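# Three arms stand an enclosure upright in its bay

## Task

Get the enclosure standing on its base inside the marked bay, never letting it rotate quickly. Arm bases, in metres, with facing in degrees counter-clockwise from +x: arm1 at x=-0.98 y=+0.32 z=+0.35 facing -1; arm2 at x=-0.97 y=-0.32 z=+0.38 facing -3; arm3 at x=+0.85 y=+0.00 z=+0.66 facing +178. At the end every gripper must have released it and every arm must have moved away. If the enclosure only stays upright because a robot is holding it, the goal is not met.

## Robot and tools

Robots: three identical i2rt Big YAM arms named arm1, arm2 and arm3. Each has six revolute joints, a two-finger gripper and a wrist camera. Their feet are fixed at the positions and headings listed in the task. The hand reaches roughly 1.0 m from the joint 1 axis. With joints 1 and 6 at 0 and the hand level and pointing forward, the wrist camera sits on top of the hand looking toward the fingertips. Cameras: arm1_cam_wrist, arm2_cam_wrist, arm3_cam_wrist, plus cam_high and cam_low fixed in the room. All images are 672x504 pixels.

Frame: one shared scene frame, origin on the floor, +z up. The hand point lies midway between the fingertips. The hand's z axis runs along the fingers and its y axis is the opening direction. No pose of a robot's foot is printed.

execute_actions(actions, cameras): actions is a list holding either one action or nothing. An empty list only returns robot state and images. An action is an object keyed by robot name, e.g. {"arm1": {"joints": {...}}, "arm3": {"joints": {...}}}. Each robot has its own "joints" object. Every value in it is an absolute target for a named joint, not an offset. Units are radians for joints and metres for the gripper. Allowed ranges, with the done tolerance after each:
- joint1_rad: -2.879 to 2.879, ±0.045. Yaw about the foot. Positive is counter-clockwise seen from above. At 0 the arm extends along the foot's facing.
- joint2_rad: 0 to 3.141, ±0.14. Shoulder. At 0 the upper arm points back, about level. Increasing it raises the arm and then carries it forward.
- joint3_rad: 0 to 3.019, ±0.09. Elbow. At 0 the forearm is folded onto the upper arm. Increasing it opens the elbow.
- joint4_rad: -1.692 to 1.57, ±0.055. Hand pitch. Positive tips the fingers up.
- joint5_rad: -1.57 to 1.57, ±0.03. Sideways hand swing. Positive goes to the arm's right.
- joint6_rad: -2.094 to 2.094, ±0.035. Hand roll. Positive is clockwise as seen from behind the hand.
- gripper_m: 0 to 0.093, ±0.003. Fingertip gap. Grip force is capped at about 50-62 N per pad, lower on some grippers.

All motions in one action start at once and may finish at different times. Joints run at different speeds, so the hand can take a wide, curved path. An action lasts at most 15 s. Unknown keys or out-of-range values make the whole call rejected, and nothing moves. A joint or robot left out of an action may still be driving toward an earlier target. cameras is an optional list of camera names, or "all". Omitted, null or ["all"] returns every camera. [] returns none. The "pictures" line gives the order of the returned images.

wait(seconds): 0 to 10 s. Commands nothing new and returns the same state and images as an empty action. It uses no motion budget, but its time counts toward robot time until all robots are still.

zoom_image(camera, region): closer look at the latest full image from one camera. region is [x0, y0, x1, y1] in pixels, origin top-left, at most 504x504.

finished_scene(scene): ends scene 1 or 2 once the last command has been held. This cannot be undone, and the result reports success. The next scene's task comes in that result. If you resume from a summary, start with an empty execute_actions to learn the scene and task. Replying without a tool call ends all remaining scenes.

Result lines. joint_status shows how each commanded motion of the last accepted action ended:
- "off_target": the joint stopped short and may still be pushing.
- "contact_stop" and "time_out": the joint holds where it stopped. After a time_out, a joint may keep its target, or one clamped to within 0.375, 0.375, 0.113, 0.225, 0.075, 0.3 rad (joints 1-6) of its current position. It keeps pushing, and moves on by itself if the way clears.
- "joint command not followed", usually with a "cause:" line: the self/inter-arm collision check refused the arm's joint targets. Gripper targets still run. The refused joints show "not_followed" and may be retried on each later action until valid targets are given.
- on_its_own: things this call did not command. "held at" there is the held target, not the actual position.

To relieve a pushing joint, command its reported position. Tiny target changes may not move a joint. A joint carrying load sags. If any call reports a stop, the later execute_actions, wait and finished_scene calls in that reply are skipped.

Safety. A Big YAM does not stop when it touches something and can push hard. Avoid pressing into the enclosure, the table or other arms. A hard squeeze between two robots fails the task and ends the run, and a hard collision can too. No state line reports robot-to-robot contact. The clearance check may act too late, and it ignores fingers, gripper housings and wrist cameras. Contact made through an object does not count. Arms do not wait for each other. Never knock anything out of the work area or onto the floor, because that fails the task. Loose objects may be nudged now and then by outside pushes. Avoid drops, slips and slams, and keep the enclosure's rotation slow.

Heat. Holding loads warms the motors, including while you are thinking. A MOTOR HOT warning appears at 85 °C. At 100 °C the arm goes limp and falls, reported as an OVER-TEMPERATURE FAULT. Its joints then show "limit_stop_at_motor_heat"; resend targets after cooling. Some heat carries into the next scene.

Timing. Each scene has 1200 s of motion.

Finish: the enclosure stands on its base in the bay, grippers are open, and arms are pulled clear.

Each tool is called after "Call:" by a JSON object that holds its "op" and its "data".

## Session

Call:
{"op": "execute_actions", "data": {"actions": []}}

Scene clock: 0.00 s.
Motor temperatures (°C, as the motors report them): arm1=[29 30 43 30 30 28] | arm2=[30 32 44 30 28 28] | arm3=[27 31 41 30 27 28]
arm1.joint_positions: joint1_rad=+0.299 joint2_rad=+0.613 joint3_rad=+1.425 joint4_rad=-1.146 joint5_rad=-0.310 joint6_rad=-0.513 gripper_m=+0.094
arm1.joint_status: not commanded
arm1.hand: x=-0.7623 y=+0.4323 z=+0.9534 quat_wxyz=(-0.581, +0.390, -0.712, -0.060) (m; scene frame)
arm2.joint_positions: joint1_rad=+0.250 joint2_rad=+0.472 joint3_rad=+1.452 joint4_rad=-1.250 joint5_rad=-0.086 joint6_rad=+0.259 gripper_m=+0.095
arm2.joint_status: not commanded
arm2.hand: x=-0.8140 y=-0.2721 z=+0.9964 quat_wxyz=(-0.581, +0.003, -0.796, -0.171) (m; scene frame)
arm3.joint_positions: joint1_rad=-0.028 joint2_rad=+0.529 joint3_rad=+1.420 joint4_rad=-1.426 joint5_rad=-0.105 joint6_rad=+0.414 gripper_m=+0.094
arm3.joint_status: not commanded
arm3.hand: x=+0.6725 y=-0.0067 z=+1.2093 quat_wxyz=(+0.130, +0.849, -0.180, -0.479) (m; scene frame)
pictures: arm1_cam_wrist, arm2_cam_wrist, arm3_cam_wrist, cam_high, cam_low
Images, in order (width x height): arm1_cam_wrist 672x504, arm2_cam_wrist 672x504, arm3_cam_wrist 672x504, cam_high 672x504, cam_low 672x504.

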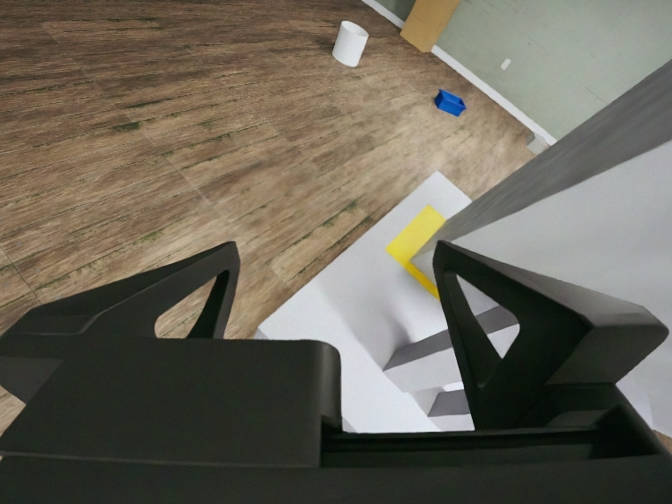

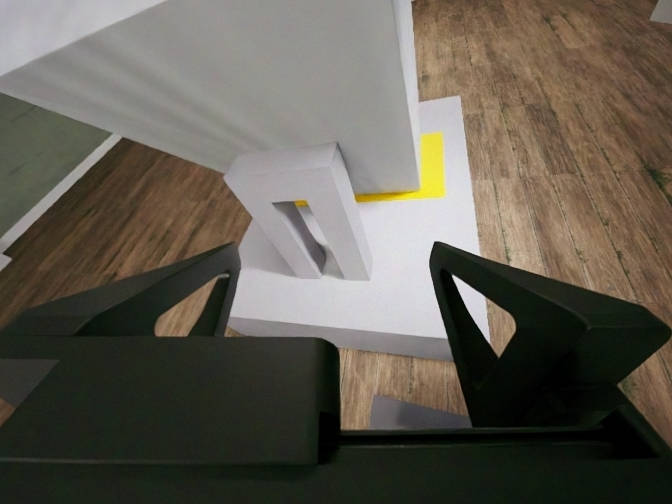

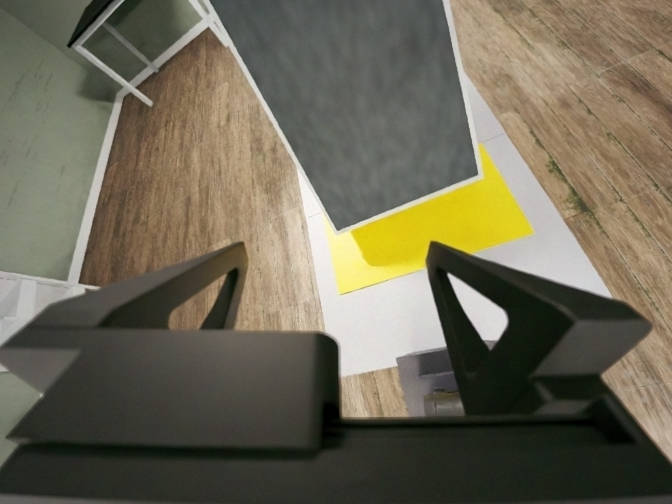

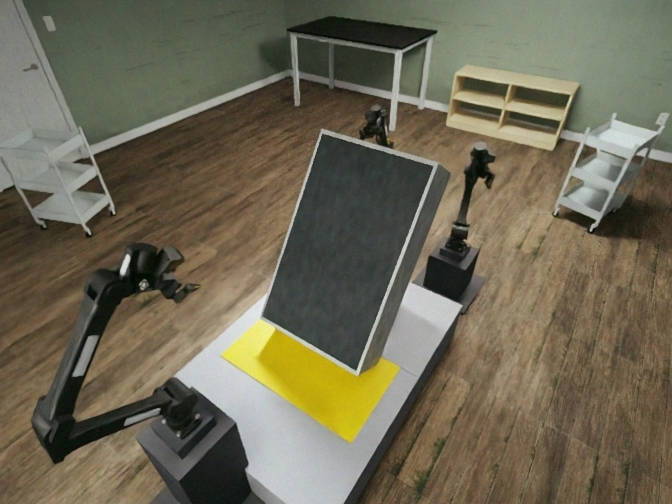

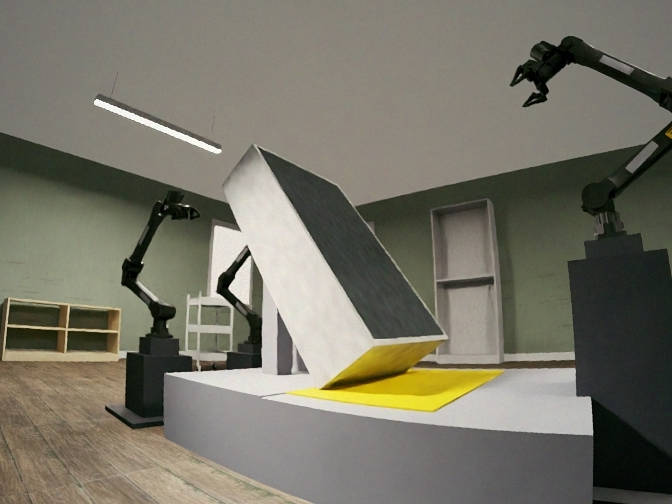

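Call:
{"op": "execute_actions", "data": {"actions": [{"arm1": {"joints": {"joint1_rad": -0.2, "joint2_rad": 0.70, "joint3_rad": 1.03, "joint4_rad": 0.0, "joint5_rad": 0.0, "joint6_rad": 0.0, "gripper_m": 0.0}}, "arm2": {"joints": {"joint1_rad": 0.27, "joint2_rad": 0.67, "joint3_rad": 0.95, "joint4_rad": 0.0, "joint5_rad": 0.0, "joint6_rad": 0.0, "gripper_m": 0.0}}, "arm3": {"joints": {"joint1_rad": -0.01, "joint2_rad": 1.5, "joint3_rad": 1.45, "joint4_rad": 0.0, "joint5_rad": 0.0, "joint6_rad": 0.0, "gripper_m": 0.0}}}], "cameras": ["cam_low", "arm1_cam_wrist", "arm2_cam_wrist"]}}

Scene clock: 41.43 s.
Motor temperatures (°C, as the motors report them): arm1=[29 30 49 30 30 28] | arm2=[30 32 49 30 28 28] | arm3=[27 31 47 31 27 28]
arm1.joint_positions: joint1_rad=-0.197 joint2_rad=+0.709 joint3_rad=+1.018 joint4_rad=-0.018 joint5_rad=-0.001 joint6_rad=-0.013 gripper_m=+0.001
arm1.joint_status: all done
arm1.hand: x=-0.6089 y=+0.2341 z=+0.9634 quat_wxyz=(-0.794, -0.063, -0.598, +0.093) (m; scene frame)
arm2.joint_positions: joint1_rad=+0.259 joint2_rad=+0.665 joint3_rad=+0.950 joint4_rad=-0.018 joint5_rad=-0.004 joint6_rad=+0.014 gripper_m=+0.001
arm2.joint_status: all done
arm2.hand: x=-0.6112 y=-0.2420 z=+0.9713 quat_wxyz=(-0.790, +0.061, -0.604, -0.090) (m; scene frame)
arm3.joint_positions: joint1_rad=-0.017 joint2_rad=+1.519 joint3_rad=+1.427 joint4_rad=-0.024 joint5_rad=-0.003 joint6_rad=+0.017 gripper_m=+0.001
arm3.joint_status: all done
arm3.hand: x=+0.1596 y=+0.0361 z=+1.1055 quat_wxyz=(-0.011, +0.747, -0.025, -0.665) (m; scene frame)
pictures: arm1_cam_wrist, arm2_cam_wrist, cam_low
Images, in order (width x height): arm1_cam_wrist 672x504, arm2_cam_wrist 672x504, cam_low 672x504.

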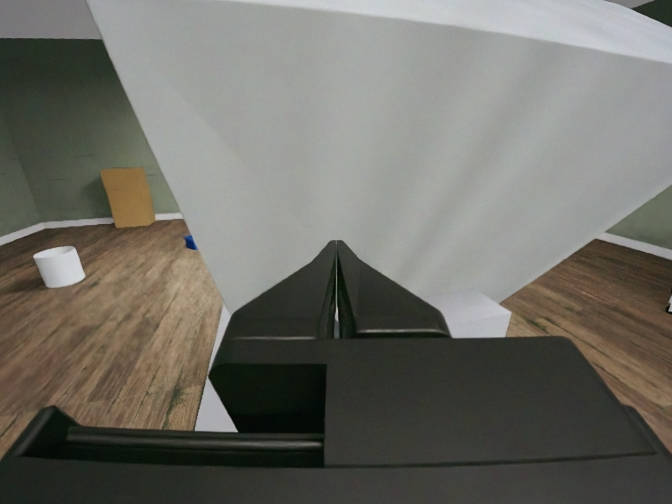

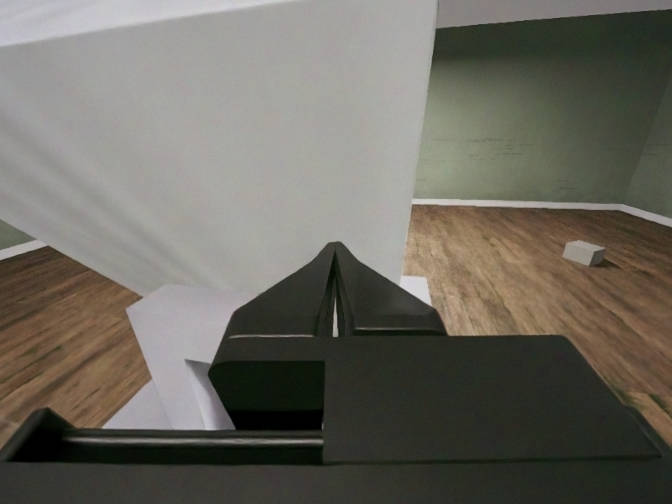

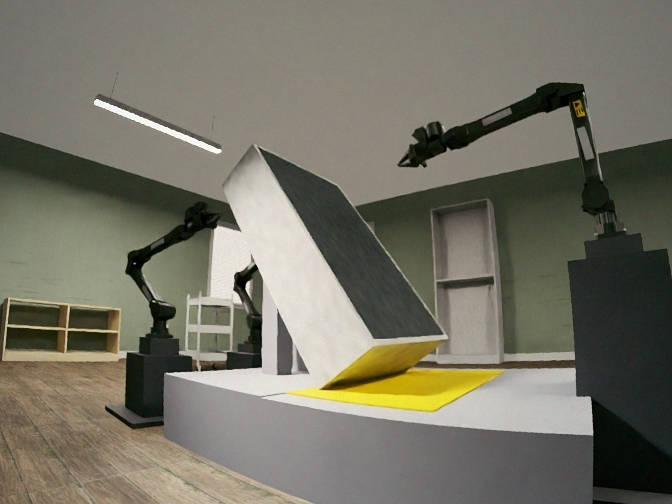

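Call:
{"op": "execute_actions", "data": {"actions": [{"arm1": {"joints": {"joint1_rad": -0.13, "joint2_rad": 0.90, "joint3_rad": 1.25}}, "arm2": {"joints": {"joint1_rad": 0.35, "joint2_rad": 0.88, "joint3_rad": 1.19}}}], "cameras": []}}

Call:
{"op": "execute_actions", "data": {"actions": [{"arm1": {"joints": {"joint2_rad": 1.0, "joint3_rad": 1.33}}, "arm2": {"joints": {"joint2_rad": 0.98, "joint3_rad": 1.27}}}], "cameras": ["cam_low", "arm1_cam_wrist", "arm2_cam_wrist"]}}

Scene clock: 50.93 s.
Motor temperatures (°C, as the motors report them): arm1=[29 30 50 30 30 28] | arm2=[30 32 50 30 28 28] | arm3=[27 32 50 31 27 28]
arm1.joint_positions: joint1_rad=-0.133 joint2_rad=+0.903 joint3_rad=+1.193 joint4_rad=-0.016 joint5_rad=-0.001 joint6_rad=-0.012 gripper_m=+0.001
arm1.joint_status: all done
arm1.hand: x=-0.5395 y=+0.2473 z=+0.9932 quat_wxyz=(-0.791, -0.045, -0.606, +0.067) (m; scene frame)
arm2.joint_positions: joint1_rad=+0.345 joint2_rad=+0.890 joint3_rad=+1.124 joint4_rad=-0.015 joint5_rad=-0.002 joint6_rad=+0.014 gripper_m=+0.001
arm2.joint_status: all done
arm2.hand: x=-0.5443 y=-0.1885 z=+0.9910 quat_wxyz=(-0.771, +0.089, -0.619, -0.121) (m; scene frame)
arm3.joint_positions: joint1_rad=-0.017 joint2_rad=+1.519 joint3_rad=+1.427 joint4_rad=-0.024 joint5_rad=-0.003 joint6_rad=+0.017 gripper_m=+0.001
arm3.joint_status: not commanded
arm3.hand: x=+0.1596 y=+0.0361 z=+1.1055 quat_wxyz=(-0.011, +0.747, -0.025, -0.665) (m; scene frame)
pictures: none
No camera images: the call's "cameras" was empty. Leave "cameras" out to get every camera's image.

Scene clock: 51.70 s.
Motor temperatures (°C, as the motors report them): arm1=[29 30 51 30 30 28] | arm2=[30 32 51 30 28 28] | arm3=[27 32 50 31 27 28]
arm1.joint_positions: joint1_rad=-0.133 joint2_rad=+0.938 joint3_rad=+1.252 joint4_rad=-0.021 joint5_rad=+0.000 joint6_rad=-0.012 gripper_m=+0.001
arm1.joint_status: all done
arm1.hand: x=-0.5315 y=+0.2459 z=+1.0121 quat_wxyz=(-0.797, -0.045, -0.599, +0.067) (m; scene frame)
arm2.joint_positions: joint1_rad=+0.346 joint2_rad=+0.948 joint3_rad=+1.208 joint4_rad=-0.015 joint5_rad=-0.004 joint6_rad=+0.014 gripper_m=+0.001
arm2.joint_status: all done
arm2.hand: x=-0.5291 y=-0.1829 z=+1.0168 quat_wxyz=(-0.778, +0.089, -0.609, -0.123) (m; scene frame)
arm3.joint_positions: joint1_rad=-0.017 joint2_rad=+1.519 joint3_rad=+1.427 joint4_rad=-0.024 joint5_rad=-0.003 joint6_rad=+0.017 gripper_m=+0.001
arm3.joint_status: not commanded
arm3.hand: x=+0.1596 y=+0.0361 z=+1.1055 quat_wxyz=(-0.011, +0.747, -0.025, -0.665) (m; scene frame)
pictures: arm1_cam_wrist, arm2_cam_wrist, cam_low
Images, in order (width x height): arm1_cam_wrist 672x504, arm2_cam_wrist 672x504, cam_low 672x504.

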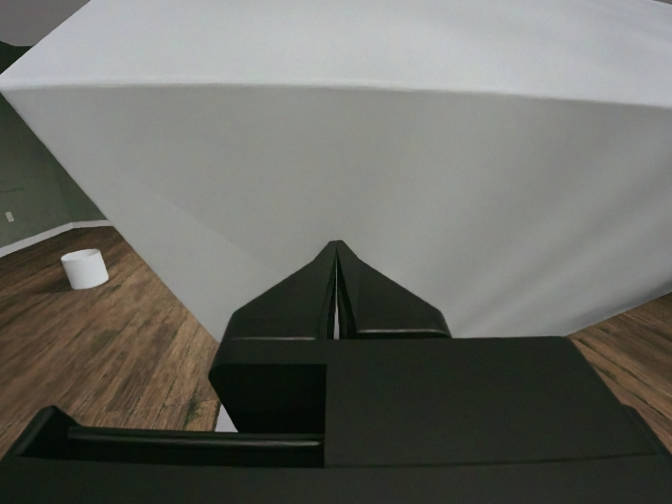

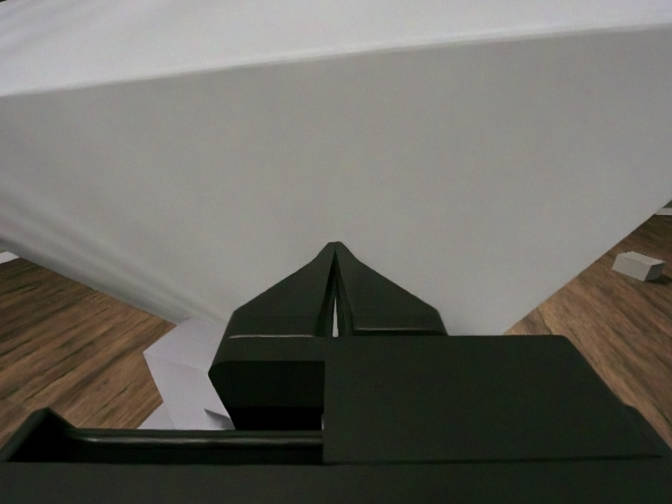

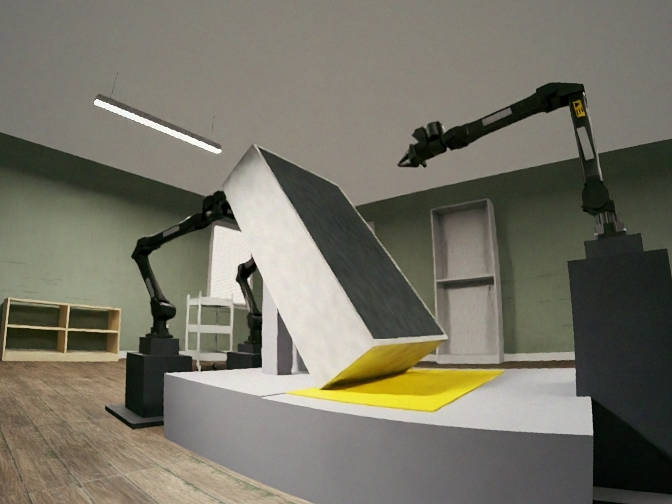

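Call:
{"op": "execute_actions", "data": {"actions": [{"arm1": {"joints": {"joint2_rad": 1.15, "joint3_rad": 1.42}}, "arm2": {"joints": {"joint2_rad": 1.15, "joint3_rad": 1.38}}}], "cameras": []}}

Call:
{"op": "execute_actions", "data": {"actions": [{"arm1": {"joints": {"joint2_rad": 1.28, "joint3_rad": 1.58}}, "arm2": {"joints": {"joint2_rad": 1.28, "joint3_rad": 1.54}}}], "cameras": []}}

Call:
{"op": "execute_actions", "data": {"actions": [{"arm1": {"joints": {"joint2_rad": 1.40, "joint3_rad": 1.70}}, "arm2": {"joints": {"joint2_rad": 1.40, "joint3_rad": 1.66}}}], "cameras": ["cam_low"]}}

Scene clock: 61.47 s.
Motor temperatures (°C, as the motors report them): arm1=[29 30 56 30 30 28] | arm2=[30 32 56 30 28 28] | arm3=[27 33 51 31 27 28]
arm1.joint_positions: joint1_rad=-0.132 joint2_rad=+1.069 joint3_rad=+1.362 joint4_rad=-0.022 joint5_rad=+0.006 joint6_rad=-0.012 gripper_m=+0.001
arm1.joint_status: all done
arm1.hand: x=-0.4816 y=+0.2374 z=+1.0181 quat_wxyz=(-0.790, -0.047, -0.607, +0.068) (m; scene frame)
arm2.joint_positions: joint1_rad=+0.354 joint2_rad=+1.124 joint3_rad=+1.313 joint4_rad=-0.025 joint5_rad=-0.009 joint6_rad=+0.014 gripper_m=+0.001
arm2.joint_status: all done
arm2.hand: x=-0.4605 y=-0.1567 z=+0.9946 quat_wxyz=(-0.752, +0.098, -0.640, -0.123) (m; scene frame)
arm3.joint_positions: joint1_rad=-0.017 joint2_rad=+1.519 joint3_rad=+1.427 joint4_rad=-0.024 joint5_rad=-0.003 joint6_rad=+0.017 gripper_m=+0.001
arm3.joint_status: not commanded
arm3.hand: x=+0.1596 y=+0.0361 z=+1.1055 quat_wxyz=(-0.011, +0.747, -0.025, -0.665) (m; scene frame)
pictures: none
No camera images: the call's "cameras" was empty. Leave "cameras" out to get every camera's image.

Scene clock: 62.43 s.
Motor temperatures (°C, as the motors report them): arm1=[29 30 56 30 30 28] | arm2=[30 32 57 30 28 28] | arm3=[27 33 51 31 27 28]
arm1.joint_positions: joint1_rad=-0.128 joint2_rad=+1.219 joint3_rad=+1.524 joint4_rad=-0.020 joint5_rad=+0.002 joint6_rad=-0.012 gripper_m=+0.001
arm1.joint_status: all done
arm1.hand: x=-0.4280 y=+0.2321 z=+1.0395 quat_wxyz=(-0.795, -0.044, -0.602, +0.065) (m; scene frame)
arm2.joint_positions: joint1_rad=+0.354 joint2_rad=+1.271 joint3_rad=+1.471 joint4_rad=-0.021 joint5_rad=-0.003 joint6_rad=+0.014 gripper_m=+0.001
arm2.joint_status: all done
arm2.hand: x=-0.4084 y=-0.1413 z=+1.0129 quat_wxyz=(-0.757, +0.095, -0.635, -0.122) (m; scene frame)
arm3.joint_positions: joint1_rad=-0.017 joint2_rad=+1.519 joint3_rad=+1.427 joint4_rad=-0.024 joint5_rad=-0.003 joint6_rad=+0.017 gripper_m=+0.001
arm3.joint_status: not commanded
arm3.hand: x=+0.1596 y=+0.0361 z=+1.1055 quat_wxyz=(-0.011, +0.747, -0.025, -0.665) (m; scene frame)
pictures: none
No camera images: the call's "cameras" was empty. Leave "cameras" out to get every camera's image.

Scene clock: 63.37 s.
Motor temperatures (°C, as the motors report them): arm1=[29 30 57 30 30 28] | arm2=[30 32 58 30 28 28] | arm3=[27 33 51 31 27 28]
arm1.joint_positions: joint1_rad=-0.126 joint2_rad=+1.340 joint3_rad=+1.651 joint4_rad=-0.012 joint5_rad=+0.001 joint6_rad=-0.012 gripper_m=+0.001
arm1.joint_status: all done
arm1.hand: x=-0.3836 y=+0.2264 z=+1.0496 quat_wxyz=(-0.799, -0.043, -0.596, +0.065) (m; scene frame)
arm2.joint_positions: joint1_rad=+0.354 joint2_rad=+1.393 joint3_rad=+1.597 joint4_rad=-0.017 joint5_rad=-0.003 joint6_rad=+0.014 gripper_m=+0.001
arm2.joint_status: all done
arm2.hand: x=-0.3644 y=-0.1275 z=+1.0193 quat_wxyz=(-0.760, +0.094, -0.631, -0.123) (m; scene frame)
arm3.joint_positions: joint1_rad=-0.017 joint2_rad=+1.519 joint3_rad=+1.427 joint4_rad=-0.024 joint5_rad=-0.003 joint6_rad=+0.017 gripper_m=+0.001
arm3.joint_status: not commanded
arm3.hand: x=+0.1596 y=+0.0361 z=+1.1055 quat_wxyz=(-0.011, +0.747, -0.025, -0.665) (m; scene frame)
pictures: cam_low
Images, in order (width x height): cam_low 672x504.

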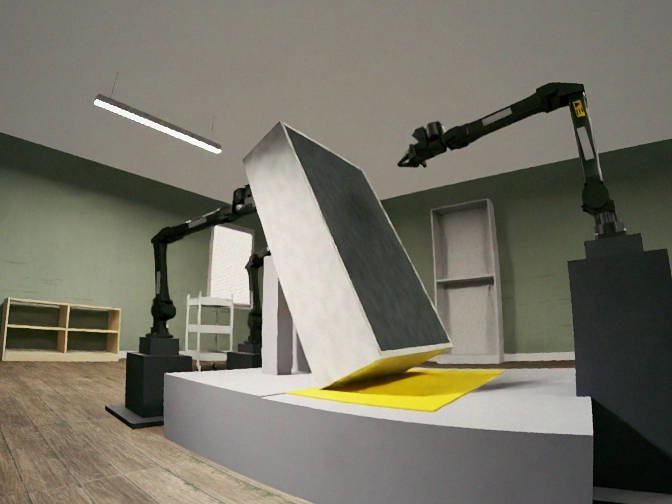

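Call:
{"op": "execute_actions", "data": {"actions": [{"arm1": {"joints": {"joint2_rad": 1.50, "joint3_rad": 1.78}}, "arm2": {"joints": {"joint2_rad": 1.55, "joint3_rad": 1.83}}, "arm3": {"joints": {"joint2_rad": 1.8, "joint3_rad": 1.76}}}], "cameras": []}}

Call:
{"op": "execute_actions", "data": {"actions": [{"arm1": {"joints": {"joint2_rad": 1.60, "joint3_rad": 1.88}}, "arm2": {"joints": {"joint2_rad": 1.65, "joint3_rad": 1.93}}}], "cameras": ["cam_low", "arm3_cam_wrist"]}}

Scene clock: 79.10 s.
Motor temperatures (°C, as the motors report them): arm1=[29 30 57 30 30 28] | arm2=[30 33 61 30 28 28] | arm3=[27 34 53 31 27 28]
arm1.joint_positions: joint1_rad=-0.127 joint2_rad=+1.495 joint3_rad=+1.747 joint4_rad=-0.007 joint5_rad=+0.001 joint6_rad=-0.012 gripper_m=+0.001
arm1.joint_status: all done
arm1.hand: x=-0.3152 y=+0.2157 z=+1.0128 quat_wxyz=(-0.782, -0.045, -0.618, +0.063) (m; scene frame)
arm2.joint_positions: joint1_rad=+0.354 joint2_rad=+1.522 joint3_rad=+1.760 joint4_rad=-0.019 joint5_rad=-0.002 joint6_rad=+0.014 gripper_m=+0.001
arm2.joint_status: all done
arm2.hand: x=-0.3216 y=-0.1142 z=+1.0366 quat_wxyz=(-0.770, +0.092, -0.619, -0.124) (m; scene frame)
arm3.joint_positions: joint1_rad=-0.017 joint2_rad=+1.822 joint3_rad=+1.696 joint4_rad=-0.017 joint5_rad=-0.003 joint6_rad=+0.017 gripper_m=+0.001
arm3.joint_status: all done
arm3.hand: x=+0.0502 y=+0.0420 z=+1.0543 quat_wxyz=(-0.011, +0.755, -0.025, -0.655) (m; scene frame)
pictures: none
No camera images: the call's "cameras" was empty. Leave "cameras" out to get every camera's image.

Scene clock: 80.00 s.
Motor temperatures (°C, as the motors report them): arm1=[29 30 57 30 30 28] | arm2=[30 33 62 30 28 28] | arm3=[27 34 54 31 27 28]
arm1.joint_positions: joint1_rad=-0.127 joint2_rad=+1.588 joint3_rad=+1.828 joint4_rad=-0.007 joint5_rad=-0.002 joint6_rad=-0.012 gripper_m=+0.001
arm1.joint_status: all done
arm1.hand: x=-0.2787 y=+0.2106 z=+1.0001 quat_wxyz=(-0.779, -0.044, -0.623, +0.062) (m; scene frame)
arm2.joint_positions: joint1_rad=+0.354 joint2_rad=+1.625 joint3_rad=+1.870 joint4_rad=-0.015 joint5_rad=-0.004 joint6_rad=+0.013 gripper_m=+0.001
arm2.joint_status: all done
arm2.hand: x=-0.2858 y=-0.1023 z=+1.0347 quat_wxyz=(-0.773, +0.092, -0.615, -0.125) (m; scene frame)
arm3.joint_positions: joint1_rad=-0.017 joint2_rad=+1.822 joint3_rad=+1.696 joint4_rad=-0.017 joint5_rad=-0.003 joint6_rad=+0.017 gripper_m=+0.001
arm3.joint_status: not commanded
arm3.hand: x=+0.0502 y=+0.0420 z=+1.0543 quat_wxyz=(-0.011, +0.755, -0.025, -0.655) (m; scene frame)
pictures: arm3_cam_wrist, cam_low
Images, in order (width x height): arm3_cam_wrist 672x504, cam_low 672x504.

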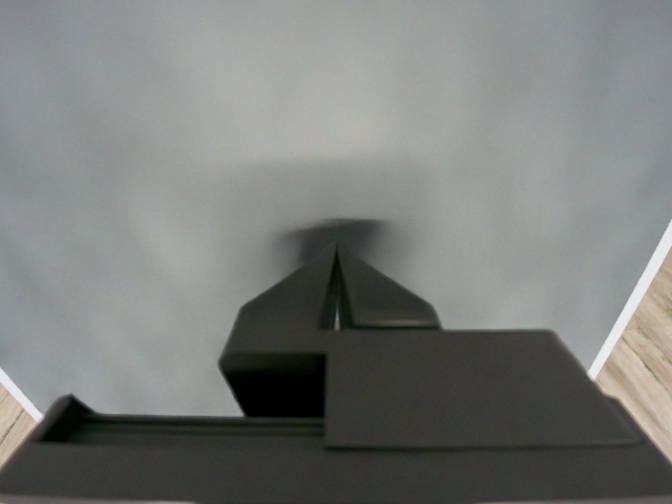

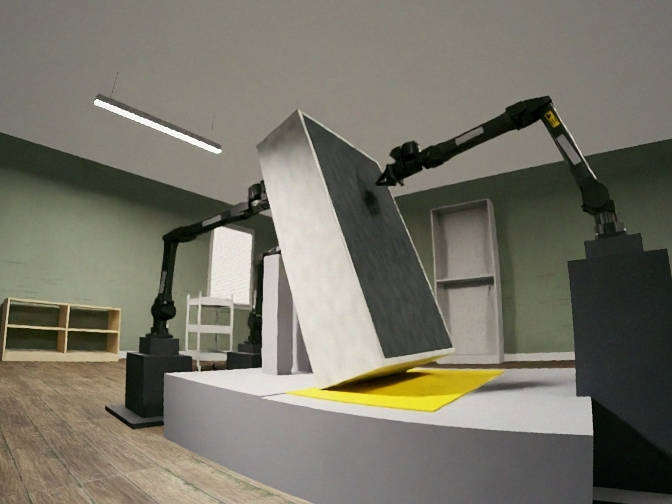

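Call:
{"op": "execute_actions", "data": {"actions": [{"arm1": {"joints": {"joint2_rad": 1.69, "joint3_rad": 1.97}}, "arm2": {"joints": {"joint2_rad": 1.74, "joint3_rad": 2.02}}}], "cameras": ["cam_low", "arm3_cam_wrist"]}}

Scene clock: 88.47 s.
Motor temperatures (°C, as the motors report them): arm1=[29 31 58 30 30 28] | arm2=[30 33 62 30 28 28] | arm3=[27 35 57 31 27 28]
arm1.joint_positions: joint1_rad=-0.127 joint2_rad=+1.674 joint3_rad=+1.916 joint4_rad=-0.009 joint5_rad=-0.002 joint6_rad=-0.012 gripper_m=+0.001
arm1.joint_status: all done
arm1.hand: x=-0.2470 y=+0.2058 z=+0.9925 quat_wxyz=(-0.779, -0.044, -0.623, +0.062) (m; scene frame)
arm2.joint_positions: joint1_rad=+0.355 joint2_rad=+1.735 joint3_rad=+1.963 joint4_rad=-0.013 joint5_rad=-0.004 joint6_rad=+0.013 gripper_m=+0.001
arm2.joint_status: all done
arm2.hand: x=-0.2447 y=-0.0891 z=+1.0125 quat_wxyz=(-0.768, +0.093, -0.621, -0.124) (m; scene frame)
arm3.joint_positions: joint1_rad=-0.017 joint2_rad=+1.822 joint3_rad=+1.696 joint4_rad=-0.017 joint5_rad=-0.003 joint6_rad=+0.017 gripper_m=+0.001
arm3.joint_status: not commanded
arm3.hand: x=+0.0502 y=+0.0420 z=+1.0543 quat_wxyz=(-0.011, +0.755, -0.025, -0.655) (m; scene frame)
pictures: arm3_cam_wrist, cam_low
Images, in order (width x height): arm3_cam_wrist 672x504, cam_low 672x504.

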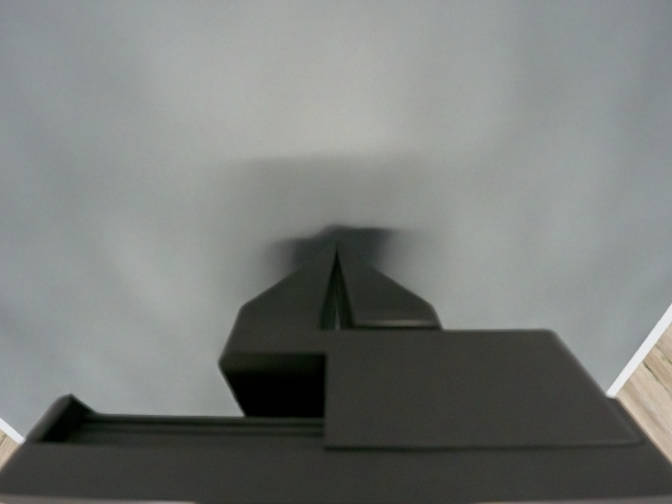

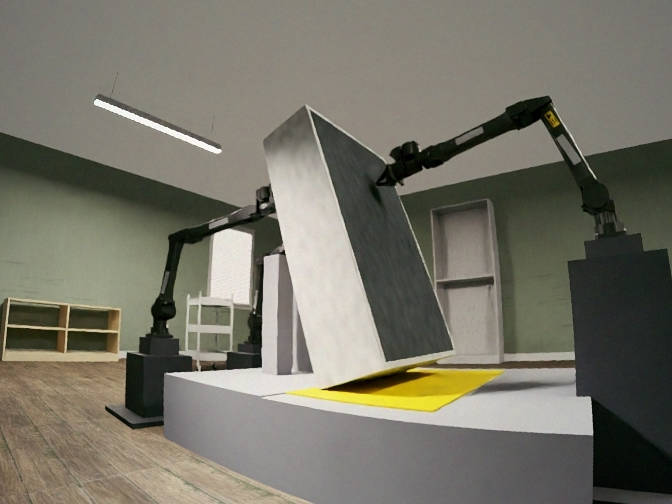

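Call:
{"op": "execute_actions", "data": {"actions": [{"arm1": {"joints": {"joint2_rad": 1.78, "joint3_rad": 2.07}}, "arm2": {"joints": {"joint2_rad": 1.83, "joint3_rad": 2.12}}, "arm3": {"joints": {"joint2_rad": 1.75, "joint3_rad": 1.65}}}], "cameras": ["cam_low"]}}

Scene clock: 97.23 s.
Motor temperatures (°C, as the motors report them): arm1=[29 32 59 30 30 28] | arm2=[30 34 63 30 28 28] | arm3=[27 36 59 31 27 28]
arm1.joint_positions: joint1_rad=-0.127 joint2_rad=+1.763 joint3_rad=+2.015 joint4_rad=-0.009 joint5_rad=-0.002 joint6_rad=-0.012 gripper_m=+0.001
arm1.joint_status: all done
arm1.hand: x=-0.2167 y=+0.2012 z=+0.9877 quat_wxyz=(-0.782, -0.044, -0.619, +0.063) (m; scene frame)
arm2.joint_positions: joint1_rad=+0.354 joint2_rad=+1.823 joint3_rad=+2.057 joint4_rad=-0.014 joint5_rad=-0.003 joint6_rad=+0.013 gripper_m=+0.001
arm2.joint_status: all done
arm2.hand: x=-0.2155 y=-0.0803 z=+1.0033 quat_wxyz=(-0.770, +0.093, -0.619, -0.124) (m; scene frame)
arm3.joint_positions: joint1_rad=-0.017 joint2_rad=+1.739 joint3_rad=+1.636 joint4_rad=-0.017 joint5_rad=-0.001 joint6_rad=+0.016 gripper_m=+0.001
arm3.joint_status: all done
arm3.hand: x=+0.0782 y=+0.0407 z=+1.0809 quat_wxyz=(-0.012, +0.748, -0.025, -0.663) (m; scene frame)
pictures: cam_low
Images, in order (width x height): cam_low 672x504.

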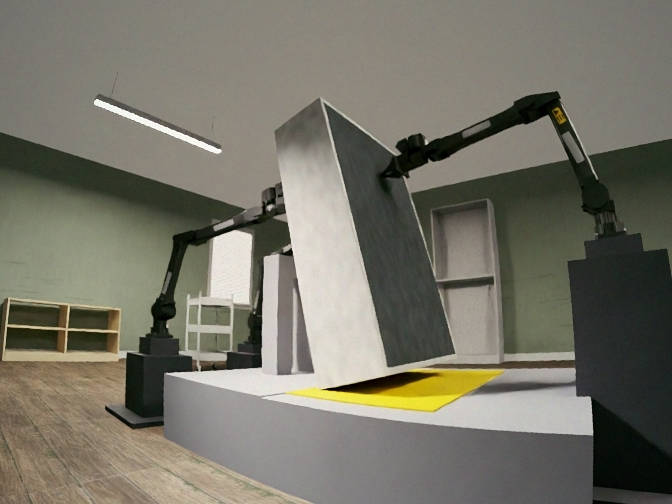

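Call:
{"op": "execute_actions", "data": {"actions": [{"arm1": {"joints": {"joint2_rad": 1.85, "joint3_rad": 2.15}}, "arm2": {"joints": {"joint2_rad": 1.90, "joint3_rad": 2.20}}, "arm3": {"joints": {"joint2_rad": 1.69, "joint3_rad": 1.59}}}], "cameras": []}}

Call:
{"op": "execute_actions", "data": {"actions": [{"arm3": {"joints": {"joint2_rad": 1.63, "joint3_rad": 1.52}}}], "cameras": []}}

Call:
{"op": "execute_actions", "data": {"actions": [{"arm3": {"joints": {"joint2_rad": 1.57, "joint3_rad": 1.45}}}], "cameras": ["cam_low"]}}

Scene clock: 115.57 s.
Motor temperatures (°C, as the motors report them): arm1=[29 34 60 30 30 28] | arm2=[30 36 64 30 28 28] | arm3=[27 35 55 31 27 28]
arm1.joint_positions: joint1_rad=-0.127 joint2_rad=+1.828 joint3_rad=+2.094 joint4_rad=-0.009 joint5_rad=-0.002 joint6_rad=-0.012 gripper_m=+0.001
arm1.joint_status: all done
arm1.hand: x=-0.1960 y=+0.1980 z=+0.9859 quat_wxyz=(-0.786, -0.043, -0.613, +0.063) (m; scene frame)
arm2.joint_positions: joint1_rad=+0.354 joint2_rad=+1.888 joint3_rad=+2.137 joint4_rad=-0.014 joint5_rad=-0.003 joint6_rad=+0.013 gripper_m=+0.001
arm2.joint_status: all done
arm2.hand: x=-0.1964 y=-0.0743 z=+1.0014 quat_wxyz=(-0.775, +0.092, -0.613, -0.125) (m; scene frame)
arm3.joint_positions: joint1_rad=-0.017 joint2_rad=+1.674 joint3_rad=+1.570 joint4_rad=-0.016 joint5_rad=-0.001 joint6_rad=+0.015 gripper_m=+0.001
arm3.joint_status: all done
arm3.hand: x=+0.1019 y=+0.0395 z=+1.0882 quat_wxyz=(-0.013, +0.748, -0.025, -0.663) (m; scene frame)
pictures: none
No camera images: the call's "cameras" was empty. Leave "cameras" out to get every camera's image.

Scene clock: 116.53 s.
Motor temperatures (°C, as the motors report them): arm1=[29 34 60 30 30 28] | arm2=[30 36 64 30 28 28] | arm3=[27 35 55 31 27 28]
arm1.joint_positions: joint1_rad=-0.127 joint2_rad=+1.828 joint3_rad=+2.094 joint4_rad=-0.009 joint5_rad=-0.002 joint6_rad=-0.012 gripper_m=+0.001
arm1.joint_status: not commanded
arm1.hand: x=-0.1960 y=+0.1980 z=+0.9859 quat_wxyz=(-0.786, -0.043, -0.613, +0.063) (m; scene frame)
arm2.joint_positions: joint1_rad=+0.354 joint2_rad=+1.888 joint3_rad=+2.137 joint4_rad=-0.014 joint5_rad=-0.003 joint6_rad=+0.013 gripper_m=+0.001
arm2.joint_status: not commanded
arm2.hand: x=-0.1964 y=-0.0743 z=+1.0014 quat_wxyz=(-0.775, +0.092, -0.613, -0.125) (m; scene frame)
arm3.joint_positions: joint1_rad=-0.018 joint2_rad=+1.592 joint3_rad=+1.470 joint4_rad=-0.034 joint5_rad=+0.003 joint6_rad=+0.015 gripper_m=+0.001
arm3.joint_status: all done
arm3.hand: x=+0.1347 y=+0.0393 z=+1.0797 quat_wxyz=(-0.014, +0.760, -0.027, -0.649) (m; scene frame)
pictures: none
No camera images: the call's "cameras" was empty. Leave "cameras" out to get every camera's image.

Scene clock: 117.50 s.
Motor temperatures (°C, as the motors report them): arm1=[29 34 60 30 30 28] | arm2=[30 36 64 30 28 28] | arm3=[27 35 55 31 27 28]
arm1.joint_positions: joint1_rad=-0.127 joint2_rad=+1.828 joint3_rad=+2.094 joint4_rad=-0.009 joint5_rad=-0.002 joint6_rad=-0.012 gripper_m=+0.001
arm1.joint_status: not commanded
arm1.hand: x=-0.1960 y=+0.1980 z=+0.9859 quat_wxyz=(-0.786, -0.043, -0.613, +0.063) (m; scene frame)
arm2.joint_positions: joint1_rad=+0.354 joint2_rad=+1.888 joint3_rad=+2.137 joint4_rad=-0.014 joint5_rad=-0.003 joint6_rad=+0.013 gripper_m=+0.001
arm2.joint_status: not commanded
arm2.hand: x=-0.1964 y=-0.0743 z=+1.0014 quat_wxyz=(-0.775, +0.092, -0.613, -0.125) (m; scene frame)
arm3.joint_positions: joint1_rad=-0.021 joint2_rad=+1.520 joint3_rad=+1.388 joint4_rad=-0.045 joint5_rad=+0.005 joint6_rad=+0.015 gripper_m=+0.001
arm3.joint_status: all done
arm3.hand: x=+0.1632 y=+0.0396 z=+1.0751 quat_wxyz=(-0.016, +0.767, -0.028, -0.641) (m; scene frame)
pictures: cam_low
Images, in order (width x height): cam_low 672x504.

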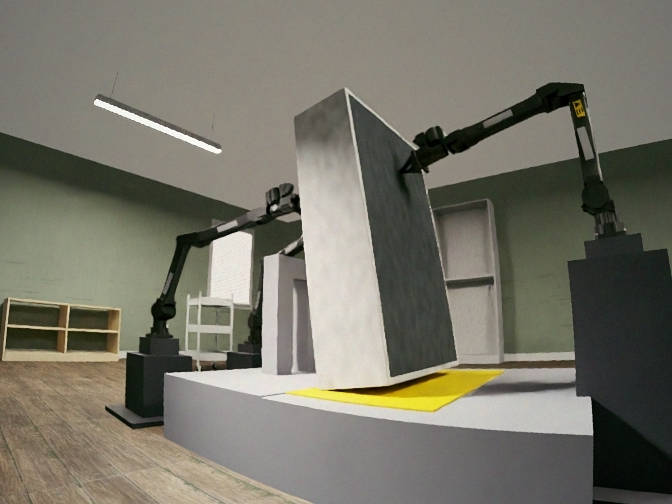

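Call:
{"op": "execute_actions", "data": {"actions": [{"arm1": {"joints": {"joint2_rad": 1.6, "joint3_rad": 2.2}}, "arm2": {"joints": {"joint2_rad": 1.6, "joint3_rad": 2.2}}, "arm3": {"joints": {"joint2_rad": 1.52, "joint3_rad": 1.39}}}], "cameras": []}}

Call:
{"op": "execute_actions", "data": {"actions": [{"arm1": {"joints": {"joint2_rad": 1.35, "joint3_rad": 2.3}}, "arm2": {"joints": {"joint2_rad": 1.35, "joint3_rad": 2.3}}, "arm3": {"joints": {"joint2_rad": 1.47, "joint3_rad": 1.33}}}], "cameras": []}}

Call:
{"op": "execute_actions", "data": {"actions": [{"arm1": {"joints": {"joint2_rad": 1.1, "joint3_rad": 2.4}}, "arm2": {"joints": {"joint2_rad": 1.1, "joint3_rad": 2.4}}, "arm3": {"joints": {"joint2_rad": 1.42, "joint3_rad": 1.27}}}], "cameras": []}}

Call:
{"op": "execute_actions", "data": {"actions": [{"arm1": {"joints": {"joint2_rad": 0.9, "joint3_rad": 2.47}}, "arm2": {"joints": {"joint2_rad": 0.9, "joint3_rad": 2.47}}, "arm3": {"joints": {"joint2_rad": 1.375, "joint3_rad": 1.215}}}], "cameras": ["cam_low"]}}

Scene clock: 140.53 s.
Motor temperatures (°C, as the motors report them): arm1=[29 35 61 30 30 28] | arm2=[30 37 64 30 28 28] | arm3=[27 34 62 31 27 28]
arm1.joint_positions: joint1_rad=-0.127 joint2_rad=+1.590 joint3_rad=+2.193 joint4_rad=+0.000 joint5_rad=-0.002 joint6_rad=-0.012 gripper_m=+0.001
arm1.joint_status: all done
arm1.hand: x=-0.3678 y=+0.2236 z=+1.2093 quat_wxyz=(-0.880, -0.033, -0.469, +0.071) (m; scene frame)
arm2.joint_positions: joint1_rad=+0.354 joint2_rad=+1.614 joint3_rad=+2.196 joint4_rad=+0.003 joint5_rad=-0.003 joint6_rad=+0.013 gripper_m=+0.001
arm2.joint_status: all done
arm2.hand: x=-0.3714 y=-0.1292 z=+1.2327 quat_wxyz=(-0.869, +0.071, -0.468, -0.140) (m; scene frame)
arm3.joint_positions: joint1_rad=-0.023 joint2_rad=+1.459 joint3_rad=+1.318 joint4_rad=-0.055 joint5_rad=+0.006 joint6_rad=+0.015 gripper_m=+0.001
arm3.joint_status: all done
arm3.hand: x=+0.1881 y=+0.0399 z=+1.0700 quat_wxyz=(-0.017, +0.772, -0.030, -0.634) (m; scene frame)
pictures: none
No camera images: the call's "cameras" was empty. Leave "cameras" out to get every camera's image.

Scene clock: 142.57 s.
Motor temperatures (°C, as the motors report them): arm1=[29 35 60 30 30 28] | arm2=[30 36 63 30 28 28] | arm3=[27 33 63 32 27 28]
arm1.joint_positions: joint1_rad=-0.127 joint2_rad=+1.356 joint3_rad=+2.293 joint4_rad=+0.003 joint5_rad=-0.002 joint6_rad=-0.012 gripper_m=+0.001
arm1.joint_status: all done
arm1.hand: x=-0.5990 y=+0.2585 z=+1.3691 quat_wxyz=(-0.946, -0.022, -0.314, +0.077) (m; scene frame)
arm2.joint_positions: joint1_rad=+0.354 joint2_rad=+1.358 joint3_rad=+2.297 joint4_rad=+0.002 joint5_rad=-0.003 joint6_rad=+0.013 gripper_m=+0.001
arm2.joint_status: all done
arm2.hand: x=-0.6115 y=-0.2047 z=+1.4037 quat_wxyz=(-0.939, +0.047, -0.306, -0.151) (m; scene frame)
arm3.joint_positions: joint1_rad=-0.026 joint2_rad=+1.393 joint3_rad=+1.245 joint4_rad=-0.069 joint5_rad=+0.008 joint6_rad=+0.015 gripper_m=+0.001
arm3.joint_status: all done
arm3.hand: x=+0.2150 y=+0.0404 z=+1.0633 quat_wxyz=(-0.018, +0.779, -0.032, -0.626) (m; scene frame)
pictures: none
No camera images: the call's "cameras" was empty. Leave "cameras" out to get every camera's image.

Scene clock: 144.70 s.
Motor temperatures (°C, as the motors report them): arm1=[29 35 59 30 30 28] | arm2=[30 36 61 30 28 28] | arm3=[27 33 64 32 27 28]
arm1.joint_positions: joint1_rad=-0.127 joint2_rad=+1.109 joint3_rad=+2.392 joint4_rad=+0.003 joint5_rad=-0.002 joint6_rad=-0.012 gripper_m=+0.001
arm1.joint_status: all done
arm1.hand: x=-0.8827 y=+0.3016 z=+1.4529 quat_wxyz=(-0.986, -0.011, -0.146, +0.080) (m; scene frame)
arm2.joint_positions: joint1_rad=+0.354 joint2_rad=+1.098 joint3_rad=+2.395 joint4_rad=+0.002 joint5_rad=-0.003 joint6_rad=+0.013 gripper_m=+0.001
arm2.joint_status: all done
arm2.hand: x=-0.8967 y=-0.2945 z=+1.4850 quat_wxyz=(-0.978, +0.022, -0.134, -0.157) (m; scene frame)
arm3.joint_positions: joint1_rad=-0.028 joint2_rad=+1.326 joint3_rad=+1.173 joint4_rad=-0.082 joint5_rad=+0.010 joint6_rad=+0.015 gripper_m=+0.001
arm3.joint_status: joint3_rad off_target (ended at +1.173, target +1.270); the others done
arm3.hand: x=+0.2420 y=+0.0408 z=+1.0557 quat_wxyz=(-0.020, +0.785, -0.033, -0.619) (m; scene frame)
pictures: none
No camera images: the call's "cameras" was empty. Leave "cameras" out to get every camera's image.

Scene clock: 146.47 s.
Motor temperatures (°C, as the motors report them): arm1=[29 34 58 30 30 28] | arm2=[30 36 60 30 28 28] | arm3=[27 33 65 32 27 28]
arm1.joint_positions: joint1_rad=-0.127 joint2_rad=+0.902 joint3_rad=+2.468 joint4_rad=+0.007 joint5_rad=-0.002 joint6_rad=-0.012 gripper_m=+0.001
arm1.joint_status: all done
arm1.hand: x=-1.1292 y=+0.3392 z=+1.4511 quat_wxyz=(-0.997, -0.001, -0.004, +0.081) (m; scene frame)
arm2.joint_positions: joint1_rad=+0.354 joint2_rad=+0.910 joint3_rad=+2.469 joint4_rad=+0.005 joint5_rad=-0.003 joint6_rad=+0.013 gripper_m=+0.001
arm2.joint_status: all done
arm2.hand: x=-1.1161 y=-0.3637 z=+1.4810 quat_wxyz=(-0.987, +0.003, -0.003, -0.159) (m; scene frame)
arm3.joint_positions: joint1_rad=-0.031 joint2_rad=+1.269 joint3_rad=+1.111 joint4_rad=-0.091 joint5_rad=+0.012 joint6_rad=+0.015 gripper_m=+0.001
arm3.joint_status: joint3_rad off_target (ended at +1.110, target +1.215); the others done
arm3.hand: x=+0.2653 y=+0.0411 z=+1.0484 quat_wxyz=(-0.021, +0.789, -0.035, -0.613) (m; scene frame)
pictures: cam_low
Images, in order (width x height): cam_low 672x504.

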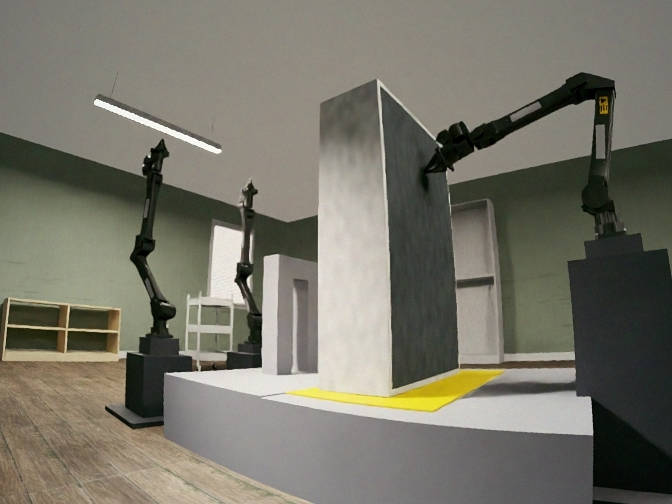

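Nearly down. A couple more small steps to let it settle onto its base.

Call:
{"op": "execute_actions", "data": {"actions": [{"arm3": {"joints": {"joint2_rad": 1.335, "joint3_rad": 1.175}}}], "cameras": []}}

Call:
{"op": "execute_actions", "data": {"actions": [{"arm3": {"joints": {"joint2_rad": 1.295, "joint3_rad": 1.135}}}], "cameras": ["cam_low"]}}

Scene clock: 153.97 s.
Motor temperatures (°C, as the motors report them): arm1=[29 34 54 30 30 28] | arm2=[30 35 55 30 28 28] | arm3=[27 33 69 32 27 28]
arm1.joint_positions: joint1_rad=-0.127 joint2_rad=+0.902 joint3_rad=+2.468 joint4_rad=+0.007 joint5_rad=-0.002 joint6_rad=-0.012 gripper_m=+0.001
arm1.joint_status: not commanded
arm1.hand: x=-1.1292 y=+0.3392 z=+1.4511 quat_wxyz=(-0.997, -0.001, -0.004, +0.081) (m; scene frame)
arm2.joint_positions: joint1_rad=+0.354 joint2_rad=+0.910 joint3_rad=+2.469 joint4_rad=+0.005 joint5_rad=-0.003 joint6_rad=+0.013 gripper_m=+0.001
arm2.joint_status: not commanded
arm2.hand: x=-1.1161 y=-0.3637 z=+1.4810 quat_wxyz=(-0.987, +0.003, -0.003, -0.159) (m; scene frame)
arm3.joint_positions: joint1_rad=-0.031 joint2_rad=+1.254 joint3_rad=+1.093 joint4_rad=-0.088 joint5_rad=+0.013 joint6_rad=+0.015 gripper_m=+0.001
arm3.joint_status: all done
arm3.hand: x=+0.2710 y=+0.0411 z=+1.0467 quat_wxyz=(-0.022, +0.789, -0.036, -0.614) (m; scene frame)
pictures: none
No camera images: the call's "cameras" was empty. Leave "cameras" out to get every camera's image.

Scene clock: 154.53 s.
Motor temperatures (°C, as the motors report them): arm1=[29 33 53 30 30 28] | arm2=[30 35 55 30 28 28] | arm3=[27 33 69 32 27 28]
arm1.joint_positions: joint1_rad=-0.127 joint2_rad=+0.902 joint3_rad=+2.468 joint4_rad=+0.007 joint5_rad=-0.002 joint6_rad=-0.012 gripper_m=+0.001
arm1.joint_status: not commanded
arm1.hand: x=-1.1292 y=+0.3392 z=+1.4511 quat_wxyz=(-0.997, -0.001, -0.004, +0.081) (m; scene frame)
arm2.joint_positions: joint1_rad=+0.354 joint2_rad=+0.910 joint3_rad=+2.469 joint4_rad=+0.005 joint5_rad=-0.003 joint6_rad=+0.013 gripper_m=+0.001
arm2.joint_status: not commanded
arm2.hand: x=-1.1161 y=-0.3637 z=+1.4810 quat_wxyz=(-0.987, +0.003, -0.003, -0.159) (m; scene frame)
arm3.joint_positions: joint1_rad=-0.031 joint2_rad=+1.253 joint3_rad=+1.088 joint4_rad=-0.081 joint5_rad=+0.013 joint6_rad=+0.015 gripper_m=+0.001
arm3.joint_status: all done
arm3.hand: x=+0.2716 y=+0.0411 z=+1.0459 quat_wxyz=(-0.022, +0.788, -0.036, -0.615) (m; scene frame)
pictures: cam_low
Images, in order (width x height): cam_low 672x504.

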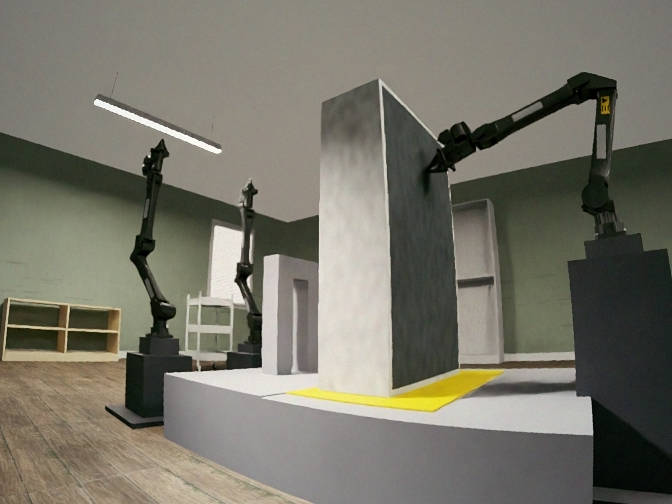

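Call:
{"op": "execute_actions", "data": {"actions": [{"arm3": {"joints": {"joint2_rad": 0.6, "joint3_rad": 1.4, "joint4_rad": 0.0}}}], "cameras": ["cam_low", "cam_high"]}}

Scene clock: 163.90 s.
Motor temperatures (°C, as the motors report them): arm1=[29 33 50 30 30 28] | arm2=[30 34 51 30 28 28] | arm3=[27 32 65 32 28 28]
arm1.joint_positions: joint1_rad=-0.127 joint2_rad=+0.902 joint3_rad=+2.468 joint4_rad=+0.007 joint5_rad=-0.002 joint6_rad=-0.012 gripper_m=+0.001
arm1.joint_status: not commanded
arm1.hand: x=-1.1292 y=+0.3392 z=+1.4511 quat_wxyz=(-0.997, -0.001, -0.004, +0.081) (m; scene frame)
arm2.joint_positions: joint1_rad=+0.354 joint2_rad=+0.910 joint3_rad=+2.469 joint4_rad=+0.005 joint5_rad=-0.003 joint6_rad=+0.013 gripper_m=+0.001
arm2.joint_status: not commanded
arm2.hand: x=-1.1161 y=-0.3637 z=+1.4810 quat_wxyz=(-0.987, +0.003, -0.003, -0.159) (m; scene frame)
arm3.joint_positions: joint1_rad=-0.015 joint2_rad=+0.604 joint3_rad=+1.385 joint4_rad=+0.003 joint5_rad=+0.002 joint6_rad=+0.015 gripper_m=+0.001
arm3.joint_status: all done
arm3.hand: x=+0.6590 y=+0.0096 z=+1.5012 quat_wxyz=(-0.017, +0.383, -0.013, -0.923) (m; scene frame)
pictures: cam_high, cam_low
Images, in order (width x height): cam_high 672x504, cam_low 672x504.

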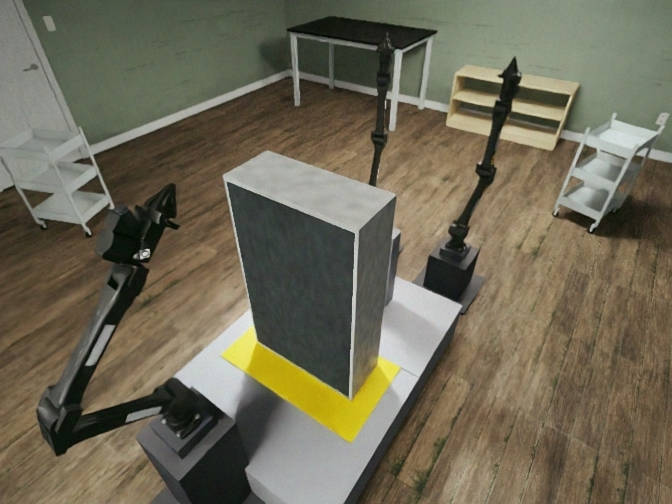

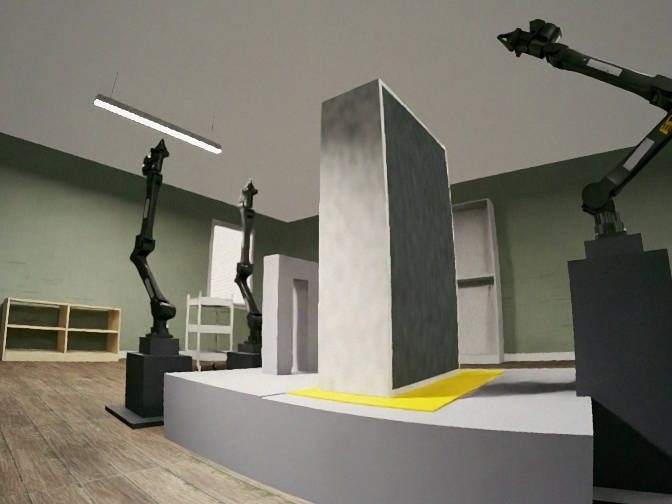

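The enclosure stands on its base inside the yellow bay and all arms are clear. Ending scene 2.

Call:
{"op": "finished_scene", "data": {"scene": 2}}

The scene is finished: the task was done.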